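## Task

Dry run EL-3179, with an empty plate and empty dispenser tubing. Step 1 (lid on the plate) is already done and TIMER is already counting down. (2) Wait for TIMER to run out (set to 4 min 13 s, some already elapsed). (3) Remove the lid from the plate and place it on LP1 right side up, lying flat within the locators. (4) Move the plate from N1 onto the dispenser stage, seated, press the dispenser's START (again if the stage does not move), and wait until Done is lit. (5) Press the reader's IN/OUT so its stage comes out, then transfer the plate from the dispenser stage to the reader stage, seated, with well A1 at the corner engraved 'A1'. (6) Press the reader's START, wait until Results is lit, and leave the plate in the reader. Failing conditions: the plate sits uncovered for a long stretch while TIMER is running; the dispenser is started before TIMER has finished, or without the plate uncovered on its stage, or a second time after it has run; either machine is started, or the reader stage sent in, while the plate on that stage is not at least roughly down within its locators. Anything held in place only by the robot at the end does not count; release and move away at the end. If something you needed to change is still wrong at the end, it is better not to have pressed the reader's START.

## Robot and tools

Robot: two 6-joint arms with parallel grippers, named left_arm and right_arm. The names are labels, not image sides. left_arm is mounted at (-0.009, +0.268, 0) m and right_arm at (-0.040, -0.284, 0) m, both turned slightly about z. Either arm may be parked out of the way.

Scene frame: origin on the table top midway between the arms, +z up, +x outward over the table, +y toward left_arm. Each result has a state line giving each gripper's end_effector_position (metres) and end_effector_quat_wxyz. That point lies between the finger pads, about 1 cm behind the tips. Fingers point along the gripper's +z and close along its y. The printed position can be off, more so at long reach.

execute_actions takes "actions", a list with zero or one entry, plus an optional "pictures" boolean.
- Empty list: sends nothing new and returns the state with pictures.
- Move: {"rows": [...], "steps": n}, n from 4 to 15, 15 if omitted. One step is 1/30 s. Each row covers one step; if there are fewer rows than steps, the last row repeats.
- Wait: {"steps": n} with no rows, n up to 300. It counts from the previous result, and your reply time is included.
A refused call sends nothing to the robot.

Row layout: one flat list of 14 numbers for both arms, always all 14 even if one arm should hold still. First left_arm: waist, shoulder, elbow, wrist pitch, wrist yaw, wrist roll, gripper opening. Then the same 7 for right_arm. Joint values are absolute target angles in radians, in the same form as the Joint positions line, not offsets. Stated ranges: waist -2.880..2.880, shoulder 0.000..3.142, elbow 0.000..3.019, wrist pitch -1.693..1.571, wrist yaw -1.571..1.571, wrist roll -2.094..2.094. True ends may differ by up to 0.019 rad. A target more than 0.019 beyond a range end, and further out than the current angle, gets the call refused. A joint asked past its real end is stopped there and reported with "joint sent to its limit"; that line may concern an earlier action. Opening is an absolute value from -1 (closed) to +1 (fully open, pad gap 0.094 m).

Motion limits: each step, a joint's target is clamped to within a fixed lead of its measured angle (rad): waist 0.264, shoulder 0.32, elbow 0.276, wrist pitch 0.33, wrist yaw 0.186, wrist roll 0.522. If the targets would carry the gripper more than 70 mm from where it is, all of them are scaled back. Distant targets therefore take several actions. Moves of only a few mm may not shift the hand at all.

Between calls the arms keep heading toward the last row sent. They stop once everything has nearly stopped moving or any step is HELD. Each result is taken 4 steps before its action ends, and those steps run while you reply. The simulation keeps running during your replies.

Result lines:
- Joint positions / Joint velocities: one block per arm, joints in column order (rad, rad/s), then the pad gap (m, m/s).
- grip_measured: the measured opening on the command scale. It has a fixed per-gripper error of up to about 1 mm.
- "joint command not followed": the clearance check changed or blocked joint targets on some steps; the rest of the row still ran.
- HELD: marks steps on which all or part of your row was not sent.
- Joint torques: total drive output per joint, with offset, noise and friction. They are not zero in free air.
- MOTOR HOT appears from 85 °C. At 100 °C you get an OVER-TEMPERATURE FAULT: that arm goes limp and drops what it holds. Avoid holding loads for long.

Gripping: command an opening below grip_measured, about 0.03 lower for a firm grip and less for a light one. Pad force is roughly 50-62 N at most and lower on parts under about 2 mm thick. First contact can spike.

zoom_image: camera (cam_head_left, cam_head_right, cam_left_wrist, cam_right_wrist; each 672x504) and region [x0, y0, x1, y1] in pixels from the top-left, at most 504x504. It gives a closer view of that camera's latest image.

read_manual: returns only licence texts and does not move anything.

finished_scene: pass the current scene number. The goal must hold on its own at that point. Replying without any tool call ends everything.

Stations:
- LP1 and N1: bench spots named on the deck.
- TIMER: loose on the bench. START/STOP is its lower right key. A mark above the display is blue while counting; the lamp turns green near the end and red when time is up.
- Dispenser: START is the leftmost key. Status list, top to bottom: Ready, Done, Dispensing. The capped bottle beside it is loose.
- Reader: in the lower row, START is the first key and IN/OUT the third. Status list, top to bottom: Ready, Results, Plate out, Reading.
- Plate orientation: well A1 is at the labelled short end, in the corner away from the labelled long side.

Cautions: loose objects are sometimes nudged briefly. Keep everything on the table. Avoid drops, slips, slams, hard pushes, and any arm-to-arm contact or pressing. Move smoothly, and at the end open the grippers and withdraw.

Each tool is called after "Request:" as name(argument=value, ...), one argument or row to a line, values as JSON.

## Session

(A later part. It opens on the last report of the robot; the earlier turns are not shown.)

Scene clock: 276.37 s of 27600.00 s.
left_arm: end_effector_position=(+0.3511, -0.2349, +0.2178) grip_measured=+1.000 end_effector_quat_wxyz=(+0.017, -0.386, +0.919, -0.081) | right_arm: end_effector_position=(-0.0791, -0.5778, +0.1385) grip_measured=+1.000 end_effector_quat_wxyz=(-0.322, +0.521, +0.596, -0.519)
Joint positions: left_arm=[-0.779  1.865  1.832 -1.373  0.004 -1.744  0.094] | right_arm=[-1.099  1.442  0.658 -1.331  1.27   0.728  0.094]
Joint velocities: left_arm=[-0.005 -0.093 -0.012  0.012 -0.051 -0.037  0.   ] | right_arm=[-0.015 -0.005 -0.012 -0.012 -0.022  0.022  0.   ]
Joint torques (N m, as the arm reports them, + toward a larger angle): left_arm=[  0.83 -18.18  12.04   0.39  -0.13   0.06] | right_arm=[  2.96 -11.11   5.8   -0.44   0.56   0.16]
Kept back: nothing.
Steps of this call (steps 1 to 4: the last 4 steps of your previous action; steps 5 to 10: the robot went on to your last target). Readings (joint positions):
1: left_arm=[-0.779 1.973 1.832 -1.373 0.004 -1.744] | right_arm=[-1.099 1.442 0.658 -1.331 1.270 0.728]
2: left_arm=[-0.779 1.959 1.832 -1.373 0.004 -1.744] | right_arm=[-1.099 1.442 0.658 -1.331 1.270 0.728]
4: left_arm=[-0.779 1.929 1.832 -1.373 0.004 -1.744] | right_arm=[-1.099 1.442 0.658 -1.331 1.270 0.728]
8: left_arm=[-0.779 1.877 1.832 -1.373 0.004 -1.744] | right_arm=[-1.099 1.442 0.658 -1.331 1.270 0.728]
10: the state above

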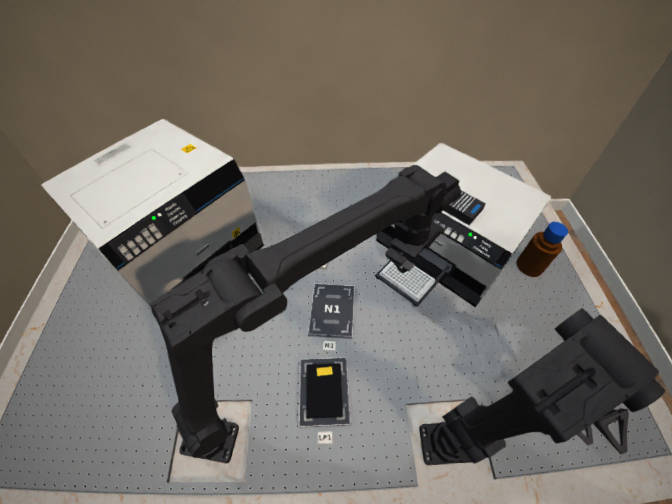

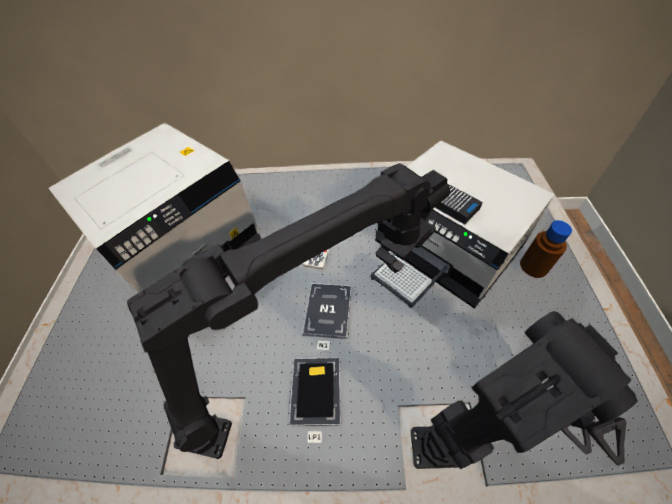

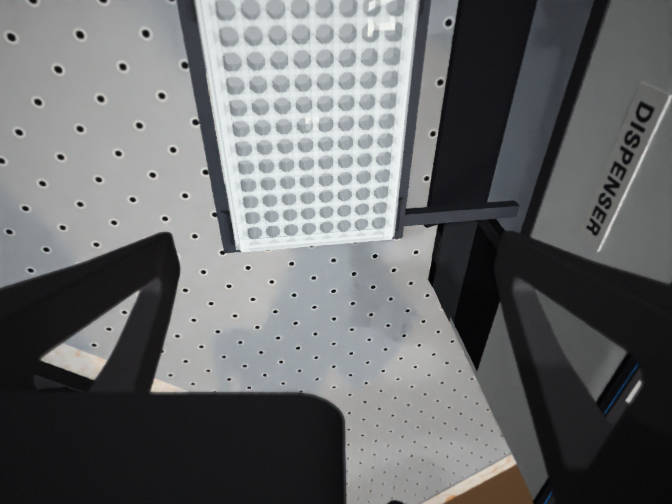

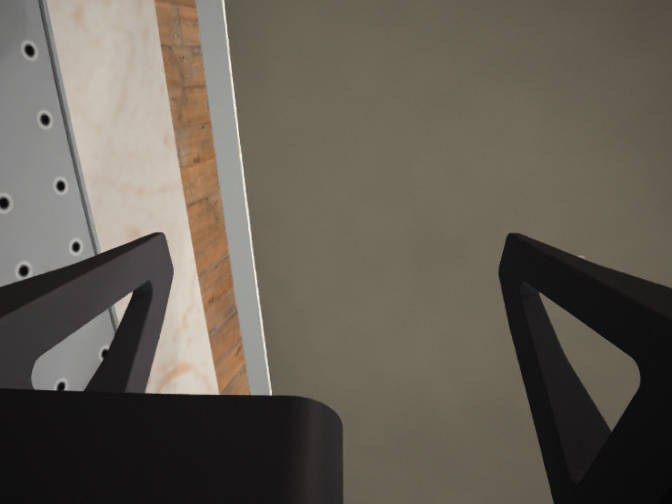

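Request:
execute_actions(
  actions=[
    {"rows":[[-0.780,1.8675,1.8489,-1.374,0.005,-1.742,0.95,-1.1,1.43,0.65,-1.331,1.27,0.728,1],[-0.7797,1.8662,1.8458,-1.374,0.005,-1.742,0.88,-1.1,1.43,0.65,-1.331,1.27,0.728,1],[-0.7793,1.8639,1.8405,-1.374,0.005,-1.7393,0.8,-1.1,1.43,0.65,-1.331,1.27,0.728,1],[-0.7787,1.8607,1.8332,-1.374,0.005,-1.7312,0.7,-1.1,1.43,0.65,-1.331,1.27,0.728,1],[-0.7780,1.8567,1.8239,-1.374,0.005,-1.7179,0.6,-1.1,1.43,0.65,-1.331,1.27,0.728,1],[-0.7772,1.8518,1.8127,-1.3719,0.005,-1.6993,0.5,-1.1,1.43,0.65,-1.331,1.27,0.728,1],[-0.7762,1.8460,1.7995,-1.3655,0.005,-1.6755,0.4,-1.1,1.43,0.65,-1.331,1.27,0.728,1],[-0.7750,1.8395,1.7846,-1.3549,0.005,-1.6468,0.3,-1.1,1.43,0.65,-1.331,1.27,0.728,1],[-0.7738,1.8323,1.7679,-1.3401,0.005,-1.6133,0.2,-1.1,1.43,0.65,-1.331,1.27,0.728,1],[-0.7724,1.8244,1.7497,-1.3212,0.005,-1.5752,0.1,-1.1,1.43,0.65,-1.331,1.27,0.728,1],[-0.7709,1.8158,1.7299,-1.2985,0.005,-1.5327,0.0,-1.1,1.43,0.65,-1.331,1.27,0.728,1],[-0.7693,1.8066,1.7088,-1.2719,0.005,-1.4862,-0.1,-1.1,1.43,0.65,-1.331,1.27,0.728,1],[-0.7676,1.7969,1.6865,-1.2417,0.005,-1.4358,-0.2,-1.1,1.43,0.65,-1.331,1.27,0.728,1],[-0.7658,1.7866,1.6630,-1.2080,0.005,-1.3819,-0.3,-1.1,1.43,0.65,-1.331,1.27,0.728,1],[-0.7639,1.7760,1.6386,-1.1710,0.005,-1.3249,-0.4,-1.1,1.43,0.65,-1.331,1.27,0.728,1]],"steps":15},
  ],
)

Request:
execute_actions(
  actions=[
    {"rows":[[-0.7620,1.7650,1.6133,-1.1311,0.005,-1.2651,-0.5,-1.1,1.43,0.65,-1.331,1.27,0.728,1],[-0.7601,1.7538,1.5875,-1.0883,0.005,-1.2028,-0.6,-1.1,1.43,0.65,-1.331,1.27,0.728,1],[-0.7581,1.7423,1.5611,-1.0431,0.005,-1.1384,-0.7,-1.1,1.43,0.65,-1.331,1.27,0.728,1],[-0.7560,1.7307,1.5344,-0.9956,0.005,-1.0724,-0.8,-1.1,1.43,0.65,-1.331,1.27,0.728,1],[-0.7540,1.7190,1.5075,-0.9462,0.005,-1.0052,-0.88,-1.1,1.43,0.65,-1.331,1.27,0.728,1],[-0.7520,1.7073,1.4806,-0.8952,0.005,-0.9370,-0.95,-1.1,1.43,0.65,-1.331,1.27,0.728,1],[-0.7499,1.6957,1.4539,-0.8428,0.005,-0.8685,-1,-1.1,1.43,0.65,-1.331,1.27,0.728,1],[-0.7479,1.6842,1.4275,-0.7894,0.005,-0.8000,-1,-1.1,1.43,0.65,-1.331,1.27,0.728,1],[-0.7460,1.6730,1.4017,-0.7354,0.005,-0.7318,-1,-1.1,1.43,0.65,-1.331,1.27,0.728,1],[-0.7441,1.6620,1.3764,-0.6810,0.005,-0.6646,-1,-1.1,1.43,0.65,-1.331,1.27,0.728,1],[-0.7422,1.6514,1.3520,-0.6266,0.005,-0.5986,-1,-1.1,1.43,0.65,-1.331,1.27,0.728,1],[-0.7404,1.6411,1.3285,-0.5726,0.005,-0.5342,-1,-1.1,1.43,0.65,-1.331,1.27,0.728,1],[-0.7387,1.6314,1.3062,-0.5192,0.005,-0.4719,-1,-1.1,1.43,0.65,-1.331,1.27,0.728,1],[-0.7371,1.6222,1.2851,-0.4668,0.005,-0.4121,-1,-1.1,1.43,0.65,-1.331,1.27,0.728,1],[-0.7356,1.6136,1.2653,-0.4158,0.005,-0.3551,-1,-1.1,1.43,0.65,-1.331,1.27,0.728,1]],"steps":15},
  ],
  pictures=true,
)

Request:
execute_actions(
  actions=[
    {"rows":[[-0.7342,1.6057,1.2471,-0.3664,0.005,-0.3012,-1,-1.1,1.43,0.65,-1.331,1.27,0.728,1],[-0.7330,1.5985,1.2304,-0.3189,0.005,-0.2508,-1,-1.1,1.43,0.65,-1.331,1.27,0.728,1],[-0.7318,1.5920,1.2155,-0.2737,0.005,-0.2043,-1,-1.1,1.43,0.65,-1.331,1.27,0.728,1],[-0.7308,1.5862,1.2023,-0.2309,0.005,-0.1618,-1,-1.1,1.43,0.65,-1.331,1.27,0.728,1],[-0.7300,1.5813,1.1911,-0.1910,0.005,-0.1237,-1,-1.1,1.43,0.65,-1.331,1.27,0.728,1],[-0.7293,1.5773,1.1818,-0.1540,0.005,-0.0902,-1,-1.1,1.43,0.65,-1.331,1.27,0.728,1],[-0.7287,1.5741,1.1745,-0.1203,0.005,-0.0615,-1,-1.1,1.43,0.65,-1.331,1.27,0.728,1],[-0.7283,1.5718,1.1692,-0.0901,0.005,-0.0377,-1,-1.1,1.43,0.65,-1.331,1.27,0.728,1],[-0.7281,1.5705,1.1661,-0.0635,0.005,-0.0191,-1,-1.1,1.43,0.65,-1.331,1.27,0.728,1],[-0.728,1.570,1.165,-0.0408,0.005,-0.0058,-1,-1.1,1.43,0.65,-1.331,1.27,0.728,1],[-0.728,1.570,1.165,-0.0219,0.005,0.0023,-1,-1.1,1.43,0.65,-1.331,1.27,0.728,1],[-0.728,1.570,1.165,-0.0071,0.005,0.005,-1,-1.1,1.43,0.65,-1.331,1.27,0.728,1],[-0.728,1.570,1.165,0.0035,0.005,0.005,-1,-1.1,1.43,0.65,-1.331,1.27,0.728,1],[-0.728,1.570,1.165,0.0099,0.005,0.005,-1,-1.1,1.43,0.65,-1.331,1.27,0.728,1],[-0.728,1.570,1.165,0.012,0.005,0.005,-1,-1.1,1.43,0.65,-1.331,1.27,0.728,1]],"steps":15},
  ],
)

Request:
execute_actions(
  actions=[
    {"steps":12},
  ],
  pictures=true,
)

Scene clock: 281.40 s of 27600.00 s.
left_arm: end_effector_position=(+0.3443, -0.2255, +0.1960) grip_measured=+0.047 end_effector_quat_wxyz=(+0.017, -0.343, +0.937, -0.066) | right_arm: end_effector_position=(-0.0791, -0.5778, +0.1385) grip_measured=+1.000 end_effector_quat_wxyz=(-0.322, +0.521, +0.596, -0.519)
Joint positions: left_arm=[-0.779  1.856  1.763 -1.342  0.004 -1.65   0.049] | right_arm=[-1.099  1.442  0.658 -1.331  1.27   0.728  0.094]
Joint velocities: left_arm=[-0.005 -0.112 -0.579  0.466  0.022  0.799 -0.092] | right_arm=[-0.015 -0.015  0.002  0.007 -0.007 -0.037  0.   ]
Joint torques (N m, as the arm reports them, + toward a larger angle): left_arm=[  1.46 -20.99  10.38   0.86  -0.13   0.12] | right_arm=[  2.96 -11.08   5.79  -0.47   0.55   0.16]
Steps of this call (steps 1 to 30: the robot went on to your last target; steps 31 to 140: nothing new was sent; steps 141 to 151: the first 11 steps of this action). Readings (joint positions):
141: left_arm=[-0.779 1.864 1.832 -1.373 0.004 -1.744] | right_arm=[-1.099 1.442 0.658 -1.331 1.270 0.728]
142: left_arm=[-0.779 1.864 1.832 -1.373 0.004 -1.744] | right_arm=[-1.099 1.442 0.658 -1.331 1.270 0.728]
144: left_arm=[-0.779 1.864 1.832 -1.373 0.004 -1.744] | right_arm=[-1.099 1.442 0.658 -1.331 1.270 0.728]
148: left_arm=[-0.779 1.863 1.813 -1.371 0.004 -1.713] | right_arm=[-1.099 1.442 0.658 -1.331 1.270 0.728]
151: the state above

Scene clock: 281.90 s of 27600.00 s.
left_arm: end_effector_position=(+0.3638, -0.2303, +0.1634) grip_measured=-0.983 end_effector_quat_wxyz=(+0.154, +0.024, +0.968, -0.199) | right_arm: end_effector_position=(-0.0791, -0.5778, +0.1385) grip_measured=+1.000 end_effector_quat_wxyz=(-0.322, +0.521, +0.596, -0.519)
Joint positions: left_arm=[-0.758  1.705  1.389 -0.747  0.004 -0.878  0.001] | right_arm=[-1.099  1.442  0.658 -1.331  1.27   0.728  0.094]
Joint velocities: left_arm=[ 0.063 -0.396 -0.691  1.565 -0.037  1.795 -0.001] | right_arm=[-0.005 -0.005 -0.002 -0.002 -0.007 -0.022  0.   ]
Joint torques (N m, as the arm reports them, + toward a larger angle): left_arm=[  1.3  -19.11  10.85   1.23  -0.11   0.12] | right_arm=[  2.97 -11.17   5.79  -0.46   0.56   0.16]
Steps of this call (steps 1 to 4: the last 4 steps of your previous action; steps 5 to 15: the first 11 steps of this action). Readings (joint positions):
5: left_arm=[-0.778 1.828 1.648 -1.212 0.004 -1.464] | right_arm=[-1.099 1.442 0.658 -1.331 1.270 0.728]
6: left_arm=[-0.777 1.819 1.623 -1.176 0.004 -1.416] | right_arm=[-1.099 1.442 0.658 -1.331 1.270 0.728]
8: left_arm=[-0.775 1.798 1.570 -1.094 0.004 -1.310] | right_arm=[-1.099 1.442 0.658 -1.331 1.270 0.728]
12: left_arm=[-0.766 1.746 1.465 -0.904 0.004 -1.071] | right_arm=[-1.099 1.442 0.658 -1.331 1.270 0.728]
15: the state above

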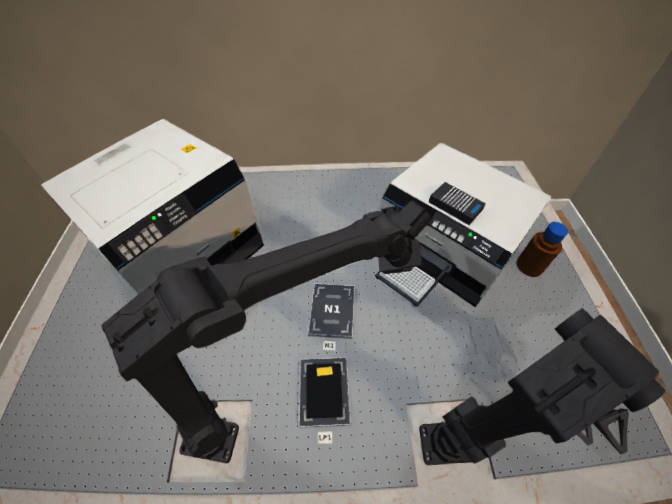

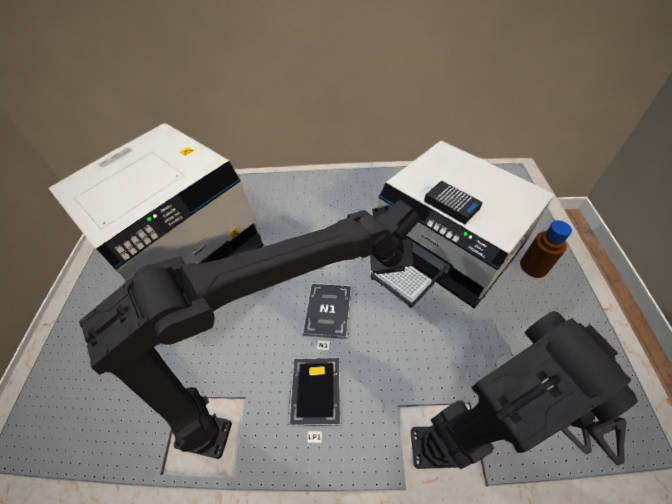

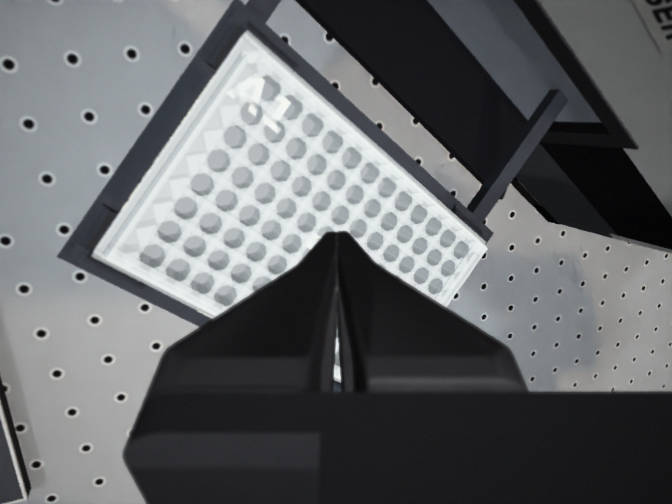

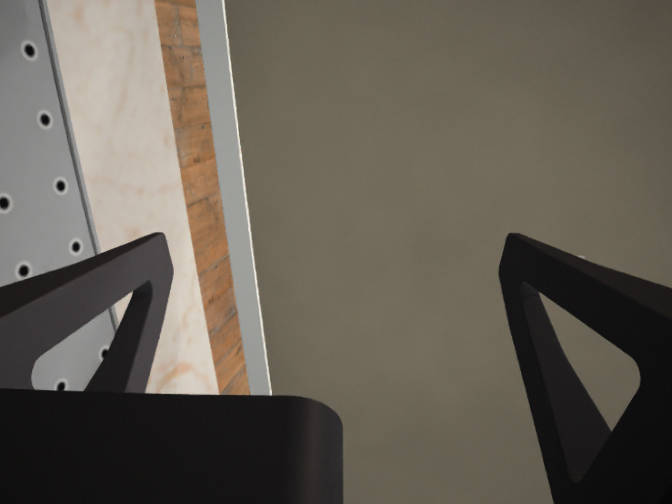

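Scene clock: 282.40 s of 27600.00 s.
left_arm: end_effector_position=(+0.3956, -0.2534, +0.2217) grip_measured=-0.984 end_effector_quat_wxyz=(+0.434, +0.336, +0.799, -0.246) | right_arm: end_effector_position=(-0.0791, -0.5778, +0.1385) grip_measured=+1.000 end_effector_quat_wxyz=(-0.322, +0.521, +0.596, -0.519)
Joint positions: left_arm=[-0.74   1.602  1.165 -0.09   0.004 -0.117  0.001] | right_arm=[-1.099  1.442  0.658 -1.331  1.27   0.728  0.094]
Joint velocities: left_arm=[-0.005 -0.034 -0.051  0.716  0.051  0.725  0.001] | right_arm=[ 0.005 -0.005 -0.007 -0.002 -0.081 -0.095  0.   ]
Joint torques (N m, as the arm reports them, + toward a larger angle): left_arm=[  1.59 -17.17  10.98   2.27  -0.05   0.12] | right_arm=[  2.95 -11.16   5.78  -0.46   0.56   0.16]
Steps of this call (steps 1 to 4: the last 4 steps of your previous action; steps 5 to 15: the first 11 steps of this action). Readings (joint positions):
5: left_arm=[-0.746 1.647 1.278 -0.483 0.004 -0.562] | right_arm=[-1.099 1.442 0.658 -1.331 1.270 0.728]
6: left_arm=[-0.745 1.639 1.259 -0.433 0.004 -0.504] | right_arm=[-1.099 1.442 0.658 -1.331 1.270 0.728]
8: left_arm=[-0.743 1.624 1.225 -0.338 0.004 -0.394] | right_arm=[-1.099 1.442 0.658 -1.331 1.270 0.728]
12: left_arm=[-0.740 1.606 1.179 -0.178 0.004 -0.211] | right_arm=[-1.099 1.442 0.658 -1.331 1.270 0.728]
15: the state above

Scene clock: 282.80 s of 27600.00 s.
left_arm: end_effector_position=(+0.4009, -0.2602, +0.2415) grip_measured=-0.984 end_effector_quat_wxyz=(+0.478, +0.368, +0.761, -0.239) | right_arm: end_effector_position=(-0.0791, -0.5778, +0.1385) grip_measured=+1.000 end_effector_quat_wxyz=(-0.322, +0.521, +0.596, -0.519)
Joint positions: left_arm=[-0.74   1.597  1.164 -0.01   0.004 -0.012  0.001] | right_arm=[-1.099  1.442  0.658 -1.331  1.27   0.728  0.094]
Joint velocities: left_arm=[-0.005  0.005  0.007  0.007  0.007  0.037 -0.   ] | right_arm=[-0.024 -0.005 -0.027  0.002  0.022  0.007  0.   ]
Joint torques (N m, as the arm reports them, + toward a larger angle): left_arm=[  1.87 -16.95  10.88   2.48  -0.04   0.13] | right_arm=[  2.96 -11.17   5.79  -0.45   0.56   0.17]
Kept back: nothing.
Steps of this call (steps 1 to 4: the last 4 steps of your previous action; steps 5 to 12: the robot went on to your last target). Readings (joint positions):
1: left_arm=[-0.740 1.601 1.164 -0.068 0.004 -0.094] | right_arm=[-1.099 1.442 0.658 -1.331 1.270 0.728]
2: left_arm=[-0.740 1.601 1.164 -0.050 0.004 -0.076] | right_arm=[-1.099 1.442 0.658 -1.331 1.270 0.728]
4: left_arm=[-0.740 1.600 1.164 -0.024 0.004 -0.050] | right_arm=[-1.099 1.442 0.658 -1.331 1.270 0.728]
8: left_arm=[-0.740 1.597 1.164 -0.010 0.004 -0.023] | right_arm=[-1.099 1.442 0.658 -1.331 1.270 0.728]
12: the state above

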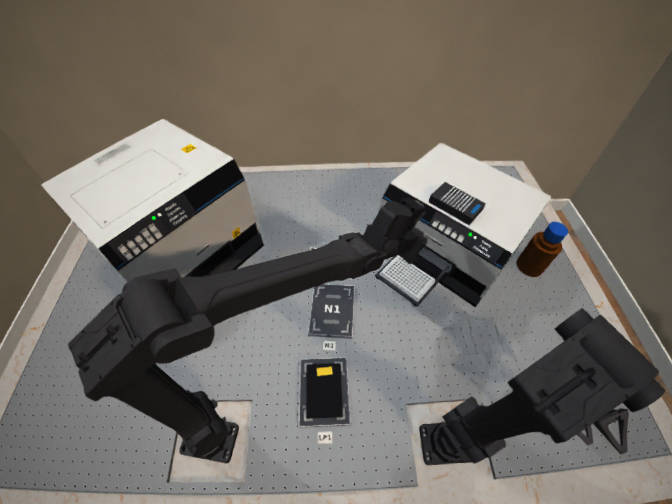

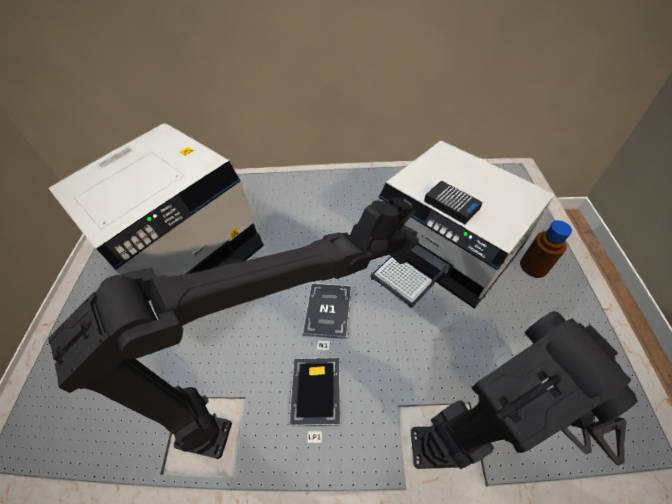

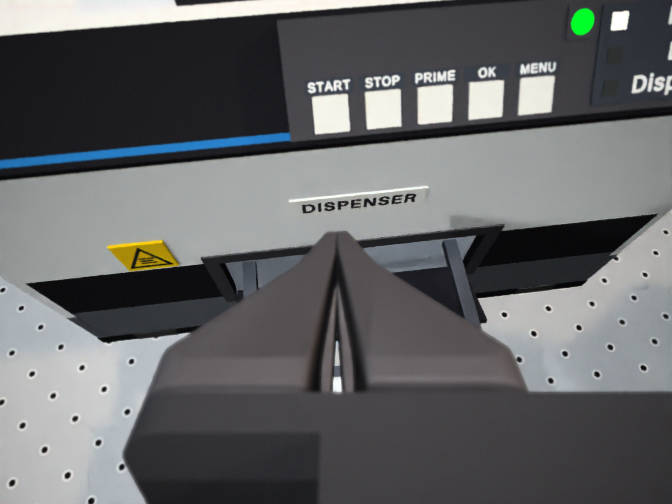

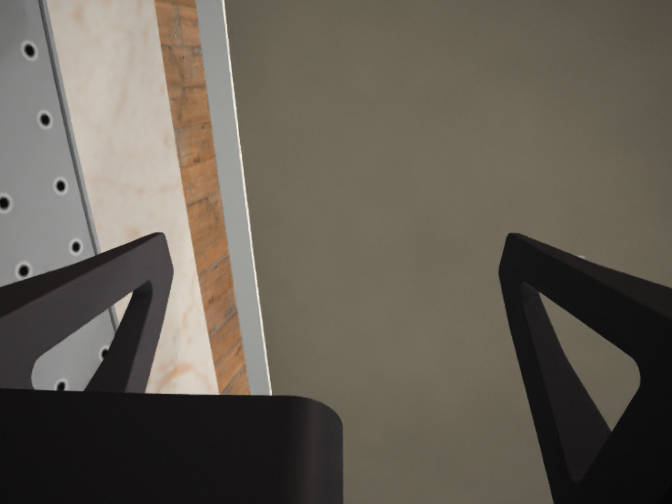

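Request:
execute_actions(
  actions=[
    {"rows":[[-0.727,1.580,1.180,0.012,0.005,0.005,-1,-1.1,1.43,0.65,-1.331,1.27,0.728,1],[-0.726,1.590,1.195,0.012,0.005,0.005,-1,-1.1,1.43,0.65,-1.331,1.27,0.728,1],[-0.725,1.600,1.208,0.012,0.005,0.005,-1,-1.1,1.43,0.65,-1.331,1.27,0.728,1],[-0.724,1.6046,1.2156,0.012,0.005,0.005,-1,-1.1,1.43,0.65,-1.331,1.27,0.728,1],[-0.724,1.6063,1.2174,0.012,0.005,0.005,-1,-1.1,1.43,0.65,-1.331,1.27,0.728,1],[-0.724,1.6091,1.2204,0.012,0.005,0.005,-1,-1.1,1.43,0.65,-1.331,1.27,0.728,1],[-0.724,1.6130,1.2246,0.012,0.005,0.005,-1,-1.1,1.43,0.65,-1.331,1.27,0.728,1],[-0.724,1.6179,1.2298,0.012,0.005,0.005,-1,-1.1,1.43,0.65,-1.331,1.27,0.728,1],[-0.724,1.6238,1.2359,0.012,0.005,0.005,-1,-1.1,1.43,0.65,-1.331,1.27,0.728,1],[-0.724,1.6304,1.2430,0.012,0.005,0.005,-1,-1.1,1.43,0.65,-1.331,1.27,0.728,1],[-0.724,1.6378,1.2508,0.012,0.005,0.005,-1,-1.1,1.43,0.65,-1.331,1.27,0.728,1],[-0.724,1.6457,1.2591,0.012,0.005,0.005,-1,-1.1,1.43,0.65,-1.331,1.27,0.728,1],[-0.724,1.6540,1.2680,0.012,0.005,0.005,-1,-1.1,1.43,0.65,-1.331,1.27,0.728,1],[-0.724,1.6627,1.2772,0.012,0.005,0.005,-1,-1.1,1.43,0.65,-1.331,1.27,0.728,1],[-0.724,1.6715,1.2865,0.012,0.005,0.005,-1,-1.1,1.43,0.65,-1.331,1.27,0.728,1]],"steps":15},
  ],
)

Request:
execute_actions(
  actions=[
    {"rows":[[-0.724,1.6803,1.2958,0.012,0.005,0.005,-1,-1.1,1.43,0.65,-1.331,1.27,0.728,1],[-0.724,1.6890,1.3050,0.012,0.005,0.005,-1,-1.1,1.43,0.65,-1.331,1.27,0.728,1],[-0.724,1.6973,1.3139,0.012,0.005,0.005,-1,-1.1,1.43,0.65,-1.331,1.27,0.728,1],[-0.724,1.7053,1.3223,0.012,0.005,0.005,-1,-1.1,1.43,0.65,-1.331,1.27,0.728,1],[-0.724,1.7126,1.3300,0.012,0.005,0.005,-1,-1.1,1.43,0.65,-1.331,1.27,0.728,1],[-0.724,1.7192,1.3371,0.012,0.005,0.005,-1,-1.1,1.43,0.65,-1.331,1.27,0.728,1],[-0.724,1.7251,1.3432,0.012,0.005,0.005,-1,-1.1,1.43,0.65,-1.331,1.27,0.728,1],[-0.724,1.7300,1.3484,0.012,0.005,0.005,-1,-1.1,1.43,0.65,-1.331,1.27,0.728,1],[-0.724,1.7339,1.3526,0.012,0.005,0.005,-1,-1.1,1.43,0.65,-1.331,1.27,0.728,1],[-0.724,1.7367,1.3556,0.012,0.005,0.005,-1,-1.1,1.43,0.65,-1.331,1.27,0.728,1],[-0.724,1.7384,1.3574,0.012,0.005,0.005,-1,-1.1,1.43,0.65,-1.331,1.27,0.728,1],[-0.724,1.739,1.358,0.012,0.005,0.005,-1,-1.1,1.43,0.65,-1.331,1.27,0.728,1]],"steps":12},
  ],
)

Request:
execute_actions(
  actions=[
    {"steps":14},
  ],
  pictures=true,
)

Scene clock: 284.73 s of 27600.00 s.
left_arm: end_effector_position=(+0.4051, -0.2606, +0.2416) grip_measured=-0.984 end_effector_quat_wxyz=(+0.480, +0.368, +0.760, -0.237) | right_arm: end_effector_position=(-0.0791, -0.5778, +0.1385) grip_measured=+1.000 end_effector_quat_wxyz=(-0.322, +0.521, +0.596, -0.519)
Joint positions: left_arm=[-0.735  1.604  1.172 -0.01   0.004 -0.005  0.001] | right_arm=[-1.099  1.442  0.658 -1.331  1.27   0.728  0.094]
Joint velocities: left_arm=[-0.005  0.132  0.154  0.007 -0.007  0.037 -0.   ] | right_arm=[-0.015  0.015  0.007  0.002  0.022  0.066  0.   ]
Joint torques (N m, as the arm reports them, + toward a larger angle): left_arm=[  1.79 -12.74  17.05   2.49  -0.05   0.12] | right_arm=[  3.   -11.12   5.78  -0.45   0.56   0.16]
Steps of this call (steps 1 to 30: the robot went on to your last target; steps 31 to 47: nothing new was sent; steps 48 to 58: the first 11 steps of this action). Readings (joint positions):
48: left_arm=[-0.740 1.597 1.164 -0.010 0.004 -0.005] | right_arm=[-1.099 1.442 0.658 -1.331 1.270 0.728]
49: left_arm=[-0.740 1.597 1.164 -0.010 0.004 -0.005] | right_arm=[-1.099 1.442 0.658 -1.331 1.270 0.728]
51: left_arm=[-0.739 1.597 1.164 -0.010 0.004 -0.005] | right_arm=[-1.099 1.442 0.658 -1.331 1.270 0.728]
55: left_arm=[-0.737 1.598 1.164 -0.010 0.004 -0.005] | right_arm=[-1.099 1.442 0.658 -1.331 1.270 0.728]
58: the state above

Scene clock: 285.13 s of 27600.00 s.
left_arm: end_effector_position=(+0.4289, -0.2905, +0.2337) grip_measured=-0.984 end_effector_quat_wxyz=(+0.481, +0.368, +0.759, -0.237) | right_arm: end_effector_position=(-0.0791, -0.5778, +0.1385) grip_measured=+1.000 end_effector_quat_wxyz=(-0.322, +0.521, +0.596, -0.519)
Joint positions: left_arm=[-0.735  1.705  1.276 -0.009  0.004 -0.005  0.001] | right_arm=[-1.099  1.442  0.658 -1.331  1.27   0.728  0.094]
Joint velocities: left_arm=[-0.005  0.22   0.173  0.012 -0.022 -0.066 -0.001] | right_arm=[-0.024 -0.005 -0.012  0.012 -0.037 -0.022  0.   ]
Joint torques (N m, as the arm reports them, + toward a larger angle): left_arm=[  1.66 -15.06  16.37   2.41  -0.04   0.13] | right_arm=[  2.93 -11.11   5.8   -0.44   0.55   0.16]
Steps of this call (steps 1 to 4: the last 4 steps of your previous action; steps 5 to 12: the first 8 steps of this action). Readings (joint positions):
5: left_arm=[-0.735 1.643 1.218 -0.010 0.004 -0.005] | right_arm=[-1.099 1.442 0.658 -1.331 1.270 0.728]
6: left_arm=[-0.735 1.652 1.229 -0.010 0.004 -0.005] | right_arm=[-1.099 1.442 0.658 -1.331 1.270 0.728]
8: left_arm=[-0.735 1.671 1.247 -0.009 0.004 -0.005] | right_arm=[-1.099 1.442 0.658 -1.331 1.270 0.728]
12: the state above

Scene clock: 285.60 s of 27600.00 s.
left_arm: end_effector_position=(+0.4333, -0.2961, +0.2281) grip_measured=-0.984 end_effector_quat_wxyz=(+0.480, +0.368, +0.761, -0.236) | right_arm: end_effector_position=(-0.0791, -0.5778, +0.1385) grip_measured=+1.000 end_effector_quat_wxyz=(-0.322, +0.521, +0.596, -0.519)
Joint positions: left_arm=[-0.735  1.727  1.294 -0.009  0.004 -0.005  0.001] | right_arm=[-1.099  1.442  0.658 -1.331  1.27   0.728  0.094]
Joint velocities: left_arm=[-0.005 -0.015  0.002 -0.002 -0.066 -0.007 -0.   ] | right_arm=[-0.005 -0.015 -0.007 -0.012 -0.007 -0.037  0.   ]
Joint torques (N m, as the arm reports them, + toward a larger angle): left_arm=[  1.91 -15.88  16.48   2.39  -0.05   0.12] | right_arm=[  3.03 -11.15   5.8   -0.45   0.56   0.16]
Kept back: nothing.
Steps of this call (steps 1 to 4: the last 4 steps of your previous action; steps 5 to 14: the robot went on to your last target). Readings (joint positions):
1: left_arm=[-0.735 1.711 1.281 -0.009 0.004 -0.005] | right_arm=[-1.099 1.442 0.658 -1.331 1.270 0.728]
2: left_arm=[-0.735 1.716 1.285 -0.009 0.004 -0.005] | right_arm=[-1.099 1.442 0.658 -1.331 1.270 0.728]
4: left_arm=[-0.735 1.724 1.290 -0.009 0.004 -0.005] | right_arm=[-1.099 1.442 0.658 -1.331 1.270 0.728]
8: left_arm=[-0.735 1.727 1.291 -0.009 0.004 -0.005] | right_arm=[-1.099 1.442 0.658 -1.331 1.270 0.728]
14: the state above

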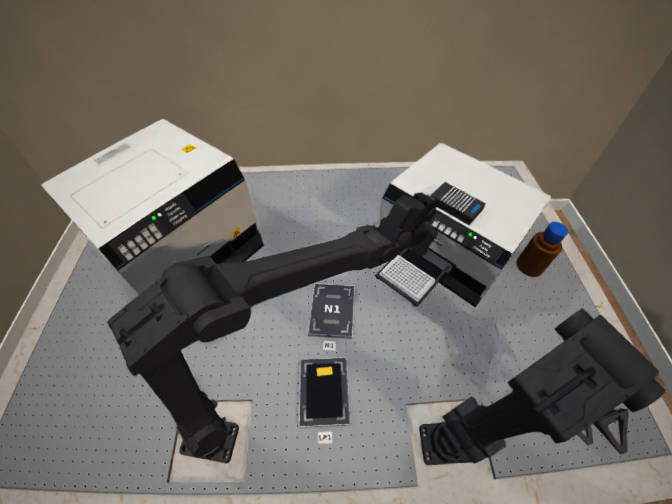

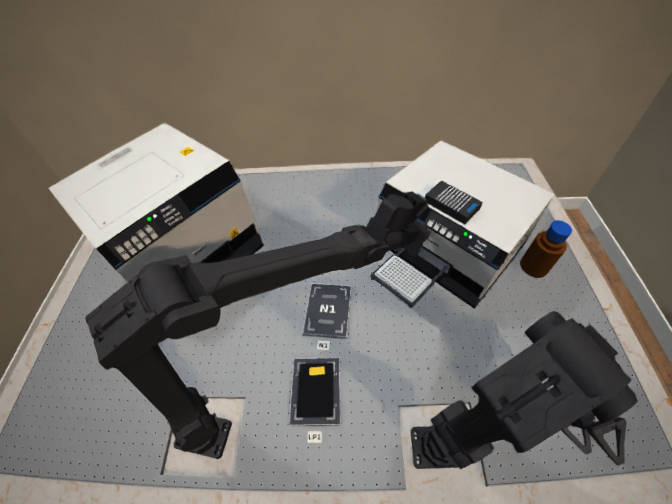

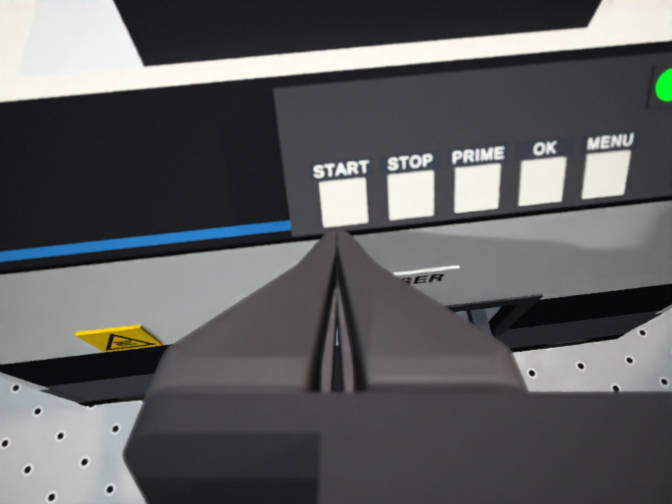

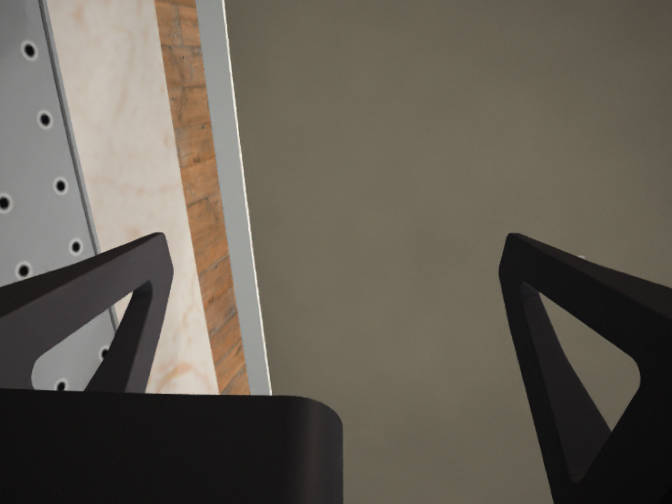

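Request:
execute_actions(
  actions=[
    {"rows":[[-0.726,1.739,1.361,0.012,0.005,0.005,-1,-1.1,1.43,0.65,-1.331,1.27,0.728,1],[-0.728,1.739,1.365,0.012,0.005,0.005,-1,-1.1,1.43,0.65,-1.331,1.27,0.728,1],[-0.730,1.739,1.369,0.012,0.005,0.005,-1,-1.1,1.43,0.65,-1.331,1.27,0.728,1],[-0.732,1.740,1.373,0.012,0.005,0.005,-1,-1.1,1.43,0.65,-1.331,1.27,0.728,1],[-0.734,1.741,1.377,0.012,0.005,0.005,-1,-1.1,1.43,0.65,-1.331,1.27,0.728,1],[-0.735,1.743,1.381,0.012,0.005,0.005,-1,-1.1,1.43,0.65,-1.331,1.27,0.728,1],[-0.735,1.745,1.385,0.012,0.005,0.005,-1,-1.1,1.43,0.65,-1.331,1.27,0.728,1],[-0.735,1.747,1.389,0.012,0.005,0.005,-1,-1.1,1.43,0.65,-1.331,1.27,0.728,1],[-0.735,1.749,1.392,0.012,0.005,0.005,-1,-1.1,1.43,0.65,-1.331,1.27,0.728,1],[-0.735,1.751,1.395,0.012,0.005,0.005,-1,-1.1,1.43,0.65,-1.331,1.27,0.728,1],[-0.735,1.753,1.397,0.012,0.005,0.005,-1,-1.1,1.43,0.65,-1.331,1.27,0.728,1],[-0.735,1.754,1.398,0.012,0.005,0.005,-1,-1.1,1.43,0.65,-1.331,1.27,0.728,1]],"steps":12},
  ],
)

Request:
execute_actions(
  actions=[
    {"steps":16},
  ],
  pictures=true,
)

Scene clock: 286.80 s of 27600.00 s.
left_arm: end_effector_position=(+0.4365, -0.3002, +0.2392) grip_measured=-0.984 end_effector_quat_wxyz=(+0.487, +0.366, +0.756, -0.240) | right_arm: end_effector_position=(-0.0791, -0.5778, +0.1385) grip_measured=+1.000 end_effector_quat_wxyz=(-0.322, +0.521, +0.596, -0.519)
Joint positions: left_arm=[-0.735  1.728  1.314 -0.009  0.004 -0.005  0.001] | right_arm=[-1.099  1.442  0.658 -1.331  1.27   0.728  0.094]
Joint velocities: left_arm=[-0.015  0.005  0.173 -0.012  0.051  0.022  0.001] | right_arm=[-0.005 -0.005 -0.007  0.007 -0.066  0.022  0.   ]
Joint torques (N m, as the arm reports them, + toward a larger angle): left_arm=[  0.94 -15.61  16.84   2.49  -0.03   0.13] | right_arm=[  3.   -11.13   5.79  -0.45   0.56   0.16]
Steps of this call (steps 1 to 28: the robot went on to your last target; steps 29 to 36: the first 8 steps of this action). Readings (joint positions):
29: left_arm=[-0.735 1.727 1.294 -0.009 0.004 -0.005] | right_arm=[-1.099 1.442 0.658 -1.331 1.270 0.728]
30: left_arm=[-0.735 1.727 1.295 -0.009 0.004 -0.005] | right_arm=[-1.099 1.442 0.658 -1.331 1.270 0.728]
32: left_arm=[-0.735 1.727 1.298 -0.009 0.004 -0.005] | right_arm=[-1.099 1.442 0.658 -1.331 1.270 0.728]
36: the state above

Scene clock: 287.33 s of 27600.00 s.
left_arm: end_effector_position=(+0.4408, -0.3056, +0.2484) grip_measured=-0.984 end_effector_quat_wxyz=(+0.494, +0.364, +0.751, -0.243) | right_arm: end_effector_position=(-0.0791, -0.5778, +0.1385) grip_measured=+1.000 end_effector_quat_wxyz=(-0.322, +0.521, +0.596, -0.519)
Joint positions: left_arm=[-0.735  1.735  1.338 -0.009  0.004 -0.005  0.001] | right_arm=[-1.099  1.442  0.658 -1.331  1.27   0.728  0.094]
Joint velocities: left_arm=[-0.005 -0.015  0.002  0.007  0.007 -0.066 -0.   ] | right_arm=[-0.005 -0.005  0.002 -0.002 -0.081 -0.11   0.   ]
Joint torques (N m, as the arm reports them, + toward a larger angle): left_arm=[  0.93 -15.65  16.33   2.43  -0.03   0.12] | right_arm=[  2.97 -11.15   5.81  -0.45   0.55   0.16]
Kept back: nothing.
Steps of this call (steps 1 to 4: the last 4 steps of your previous action; steps 5 to 16: the robot went on to your last target). Readings (joint positions):
1: left_arm=[-0.735 1.728 1.319 -0.009 0.004 -0.005] | right_arm=[-1.099 1.442 0.658 -1.331 1.270 0.728]
2: left_arm=[-0.735 1.728 1.324 -0.009 0.004 -0.005] | right_arm=[-1.099 1.442 0.658 -1.331 1.270 0.728]
4: left_arm=[-0.735 1.729 1.333 -0.009 0.004 -0.005] | right_arm=[-1.099 1.442 0.658 -1.331 1.270 0.728]
8: left_arm=[-0.735 1.730 1.338 -0.009 0.004 -0.005] | right_arm=[-1.099 1.442 0.658 -1.331 1.270 0.728]
16: the state above

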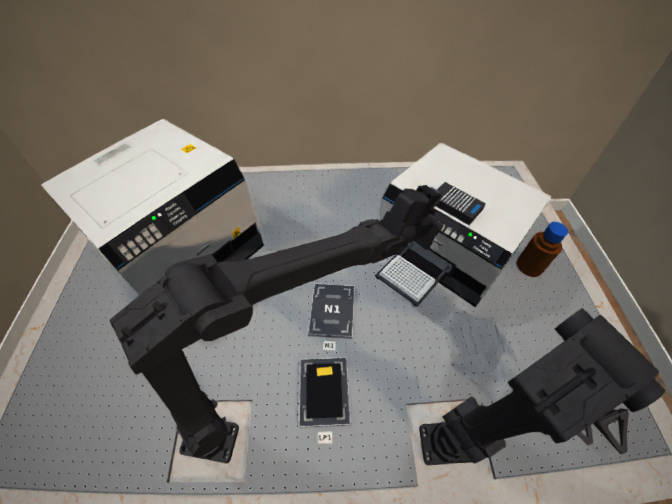

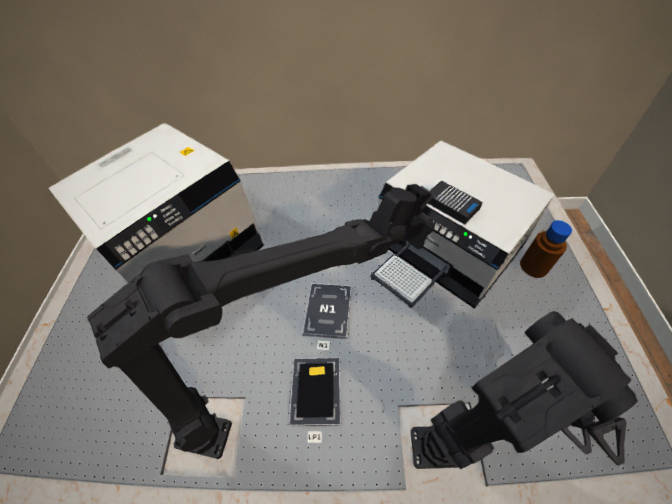

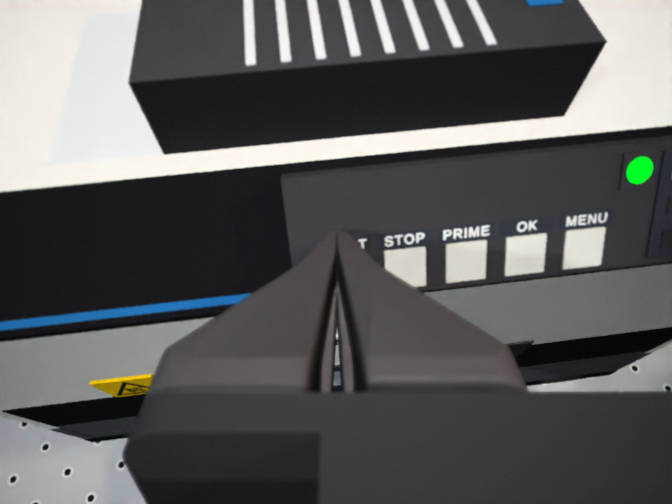

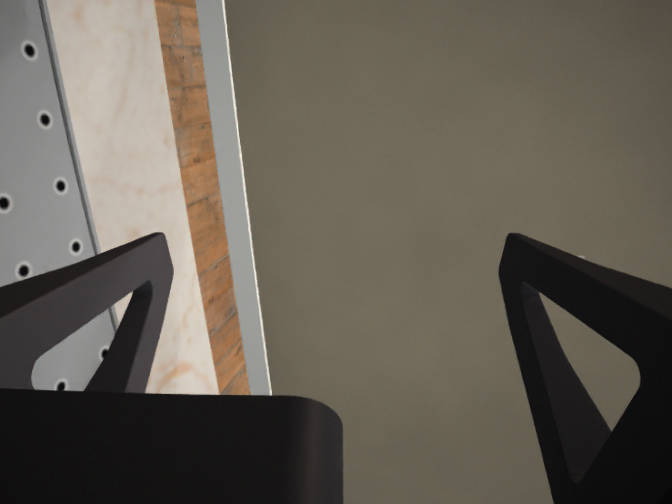

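Request:
execute_actions(
  actions=[
    {"rows":[[-0.736,1.754,1.385,0.012,0.005,0.005,-1,-1.1,1.43,0.65,-1.331,1.27,0.728,1],[-0.737,1.754,1.372,0.012,0.005,0.005,-1,-1.1,1.43,0.65,-1.331,1.27,0.728,1],[-0.738,1.755,1.359,0.012,0.005,0.005,-1,-1.1,1.43,0.65,-1.331,1.27,0.728,1],[-0.739,1.756,1.348,0.012,0.005,0.005,-1,-1.1,1.43,0.65,-1.331,1.27,0.728,1],[-0.740,1.757,1.341,0.012,0.005,0.005,-1,-1.1,1.43,0.65,-1.331,1.27,0.728,1],[-0.740,1.758,1.338,0.012,0.005,0.005,-1,-1.1,1.43,0.65,-1.331,1.27,0.728,1],[-0.740,1.760,1.336,0.012,0.005,0.005,-1,-1.1,1.43,0.65,-1.331,1.27,0.728,1],[-0.740,1.762,1.336,0.012,0.005,0.005,-1,-1.1,1.43,0.65,-1.331,1.27,0.728,1],[-0.740,1.764,1.336,0.012,0.005,0.005,-1,-1.1,1.43,0.65,-1.331,1.27,0.728,1],[-0.740,1.766,1.336,0.012,0.005,0.005,-1,-1.1,1.43,0.65,-1.331,1.27,0.728,1],[-0.740,1.767,1.336,0.012,0.005,0.005,-1,-1.1,1.43,0.65,-1.331,1.27,0.728,1]],"steps":12},
  ],
)

Request:
execute_actions(
  actions=[
    {"steps":14},
  ],
  pictures=true,
)

Scene clock: 288.13 s of 27600.00 s.
left_arm: end_effector_position=(+0.4408, -0.3056, +0.2484) grip_measured=-0.984 end_effector_quat_wxyz=(+0.494, +0.364, +0.751, -0.243) | right_arm: end_effector_position=(-0.0791, -0.5778, +0.1385) grip_measured=+1.000 end_effector_quat_wxyz=(-0.322, +0.521, +0.596, -0.519)
Joint positions: left_arm=[-0.735  1.735  1.338 -0.009  0.004 -0.005  0.001] | right_arm=[-1.099  1.442  0.658 -1.331  1.27   0.728  0.094]
Joint velocities: left_arm=[ 0.005 -0.005 -0.007  0.017  0.007 -0.022  0.   ] | right_arm=[ 0.005  0.005 -0.007 -0.007  0.081  0.051  0.   ]
Joint torques (N m, as the arm reports them, + toward a larger angle): left_arm=[  0.36 -14.98  10.73   2.48  -0.04   0.11] | right_arm=[  2.98 -11.15   5.79  -0.44   0.55   0.16]
Steps of this call (steps 1 to 15: the robot went on to your last target; step 16: nothing new was sent; steps 17 to 24: the first 8 steps of this action). Readings (joint positions):
17: left_arm=[-0.735 1.735 1.338 -0.009 0.004 -0.005] | right_arm=[-1.099 1.442 0.658 -1.331 1.270 0.728]
18: left_arm=[-0.735 1.735 1.338 -0.009 0.004 -0.005] | right_arm=[-1.099 1.442 0.658 -1.331 1.270 0.728]
20: left_arm=[-0.735 1.735 1.338 -0.009 0.004 -0.005] | right_arm=[-1.099 1.442 0.658 -1.331 1.270 0.728]
24: the state above

Scene clock: 288.60 s of 27600.00 s.
left_arm: end_effector_position=(+0.4409, -0.3058, +0.2480) grip_measured=-0.984 end_effector_quat_wxyz=(+0.494, +0.364, +0.751, -0.243) | right_arm: end_effector_position=(-0.0791, -0.5778, +0.1385) grip_measured=+1.000 end_effector_quat_wxyz=(-0.322, +0.521, +0.596, -0.519)
Joint positions: left_arm=[-0.735  1.736  1.338 -0.007  0.004 -0.005  0.001] | right_arm=[-1.099  1.442  0.658 -1.331  1.27   0.728  0.094]
Joint velocities: left_arm=[-0.005 -0.005  0.027 -0.002 -0.066 -0.022  0.   ] | right_arm=[-0.024  0.005 -0.007 -0.007  0.022 -0.007  0.   ]
Joint torques (N m, as the arm reports them, + toward a larger angle): left_arm=[  0.5  -14.47  10.7    2.44  -0.04   0.12] | right_arm=[  2.99 -11.11   5.8   -0.45   0.56   0.16]
Kept back: nothing.
Steps of this call (steps 1 to 4: the last 4 steps of your previous action; steps 5 to 14: the robot went on to your last target). Readings (joint positions):
1: left_arm=[-0.735 1.735 1.338 -0.009 0.004 -0.005] | right_arm=[-1.099 1.442 0.658 -1.331 1.270 0.728]
2: left_arm=[-0.735 1.735 1.338 -0.009 0.004 -0.005] | right_arm=[-1.099 1.442 0.658 -1.331 1.270 0.728]
4: left_arm=[-0.735 1.736 1.338 -0.008 0.004 -0.005] | right_arm=[-1.099 1.442 0.658 -1.331 1.270 0.728]
8: left_arm=[-0.735 1.736 1.338 -0.007 0.004 -0.005] | right_arm=[-1.099 1.442 0.658 -1.331 1.270 0.728]
14: the state above

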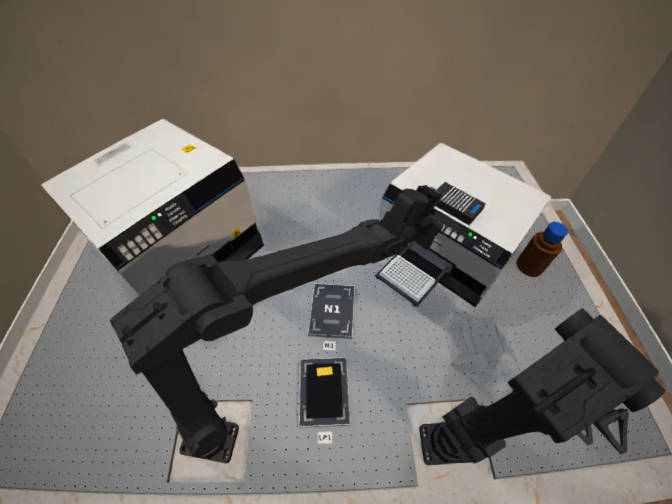

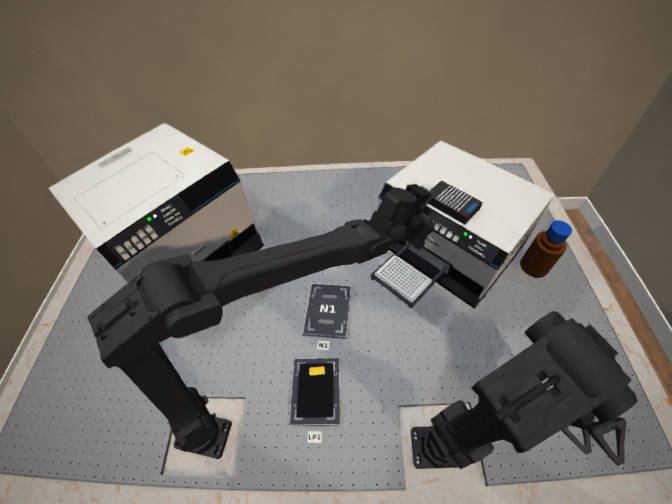

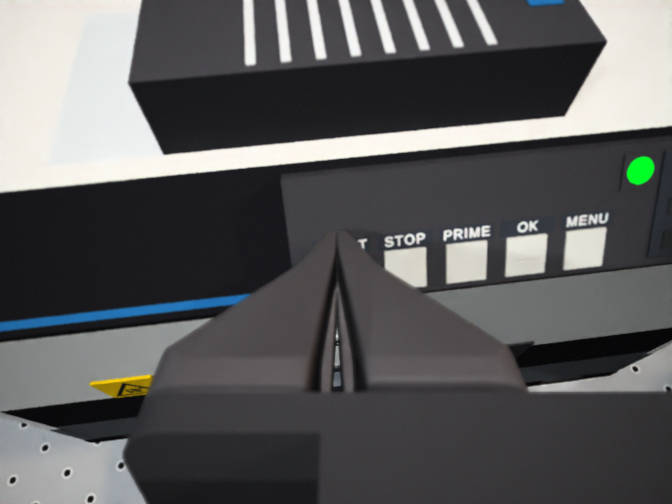

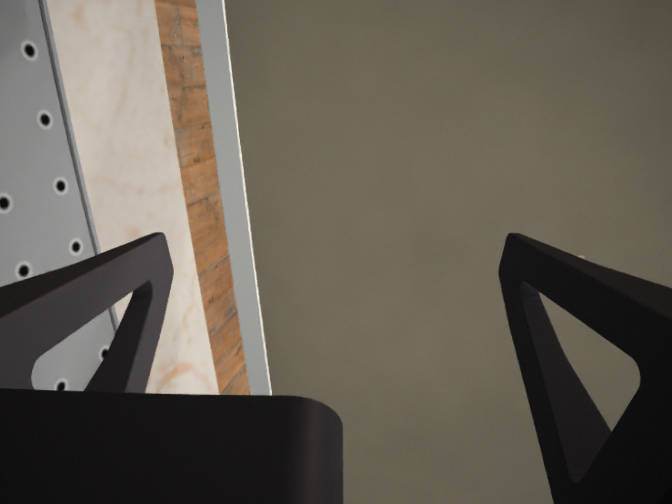

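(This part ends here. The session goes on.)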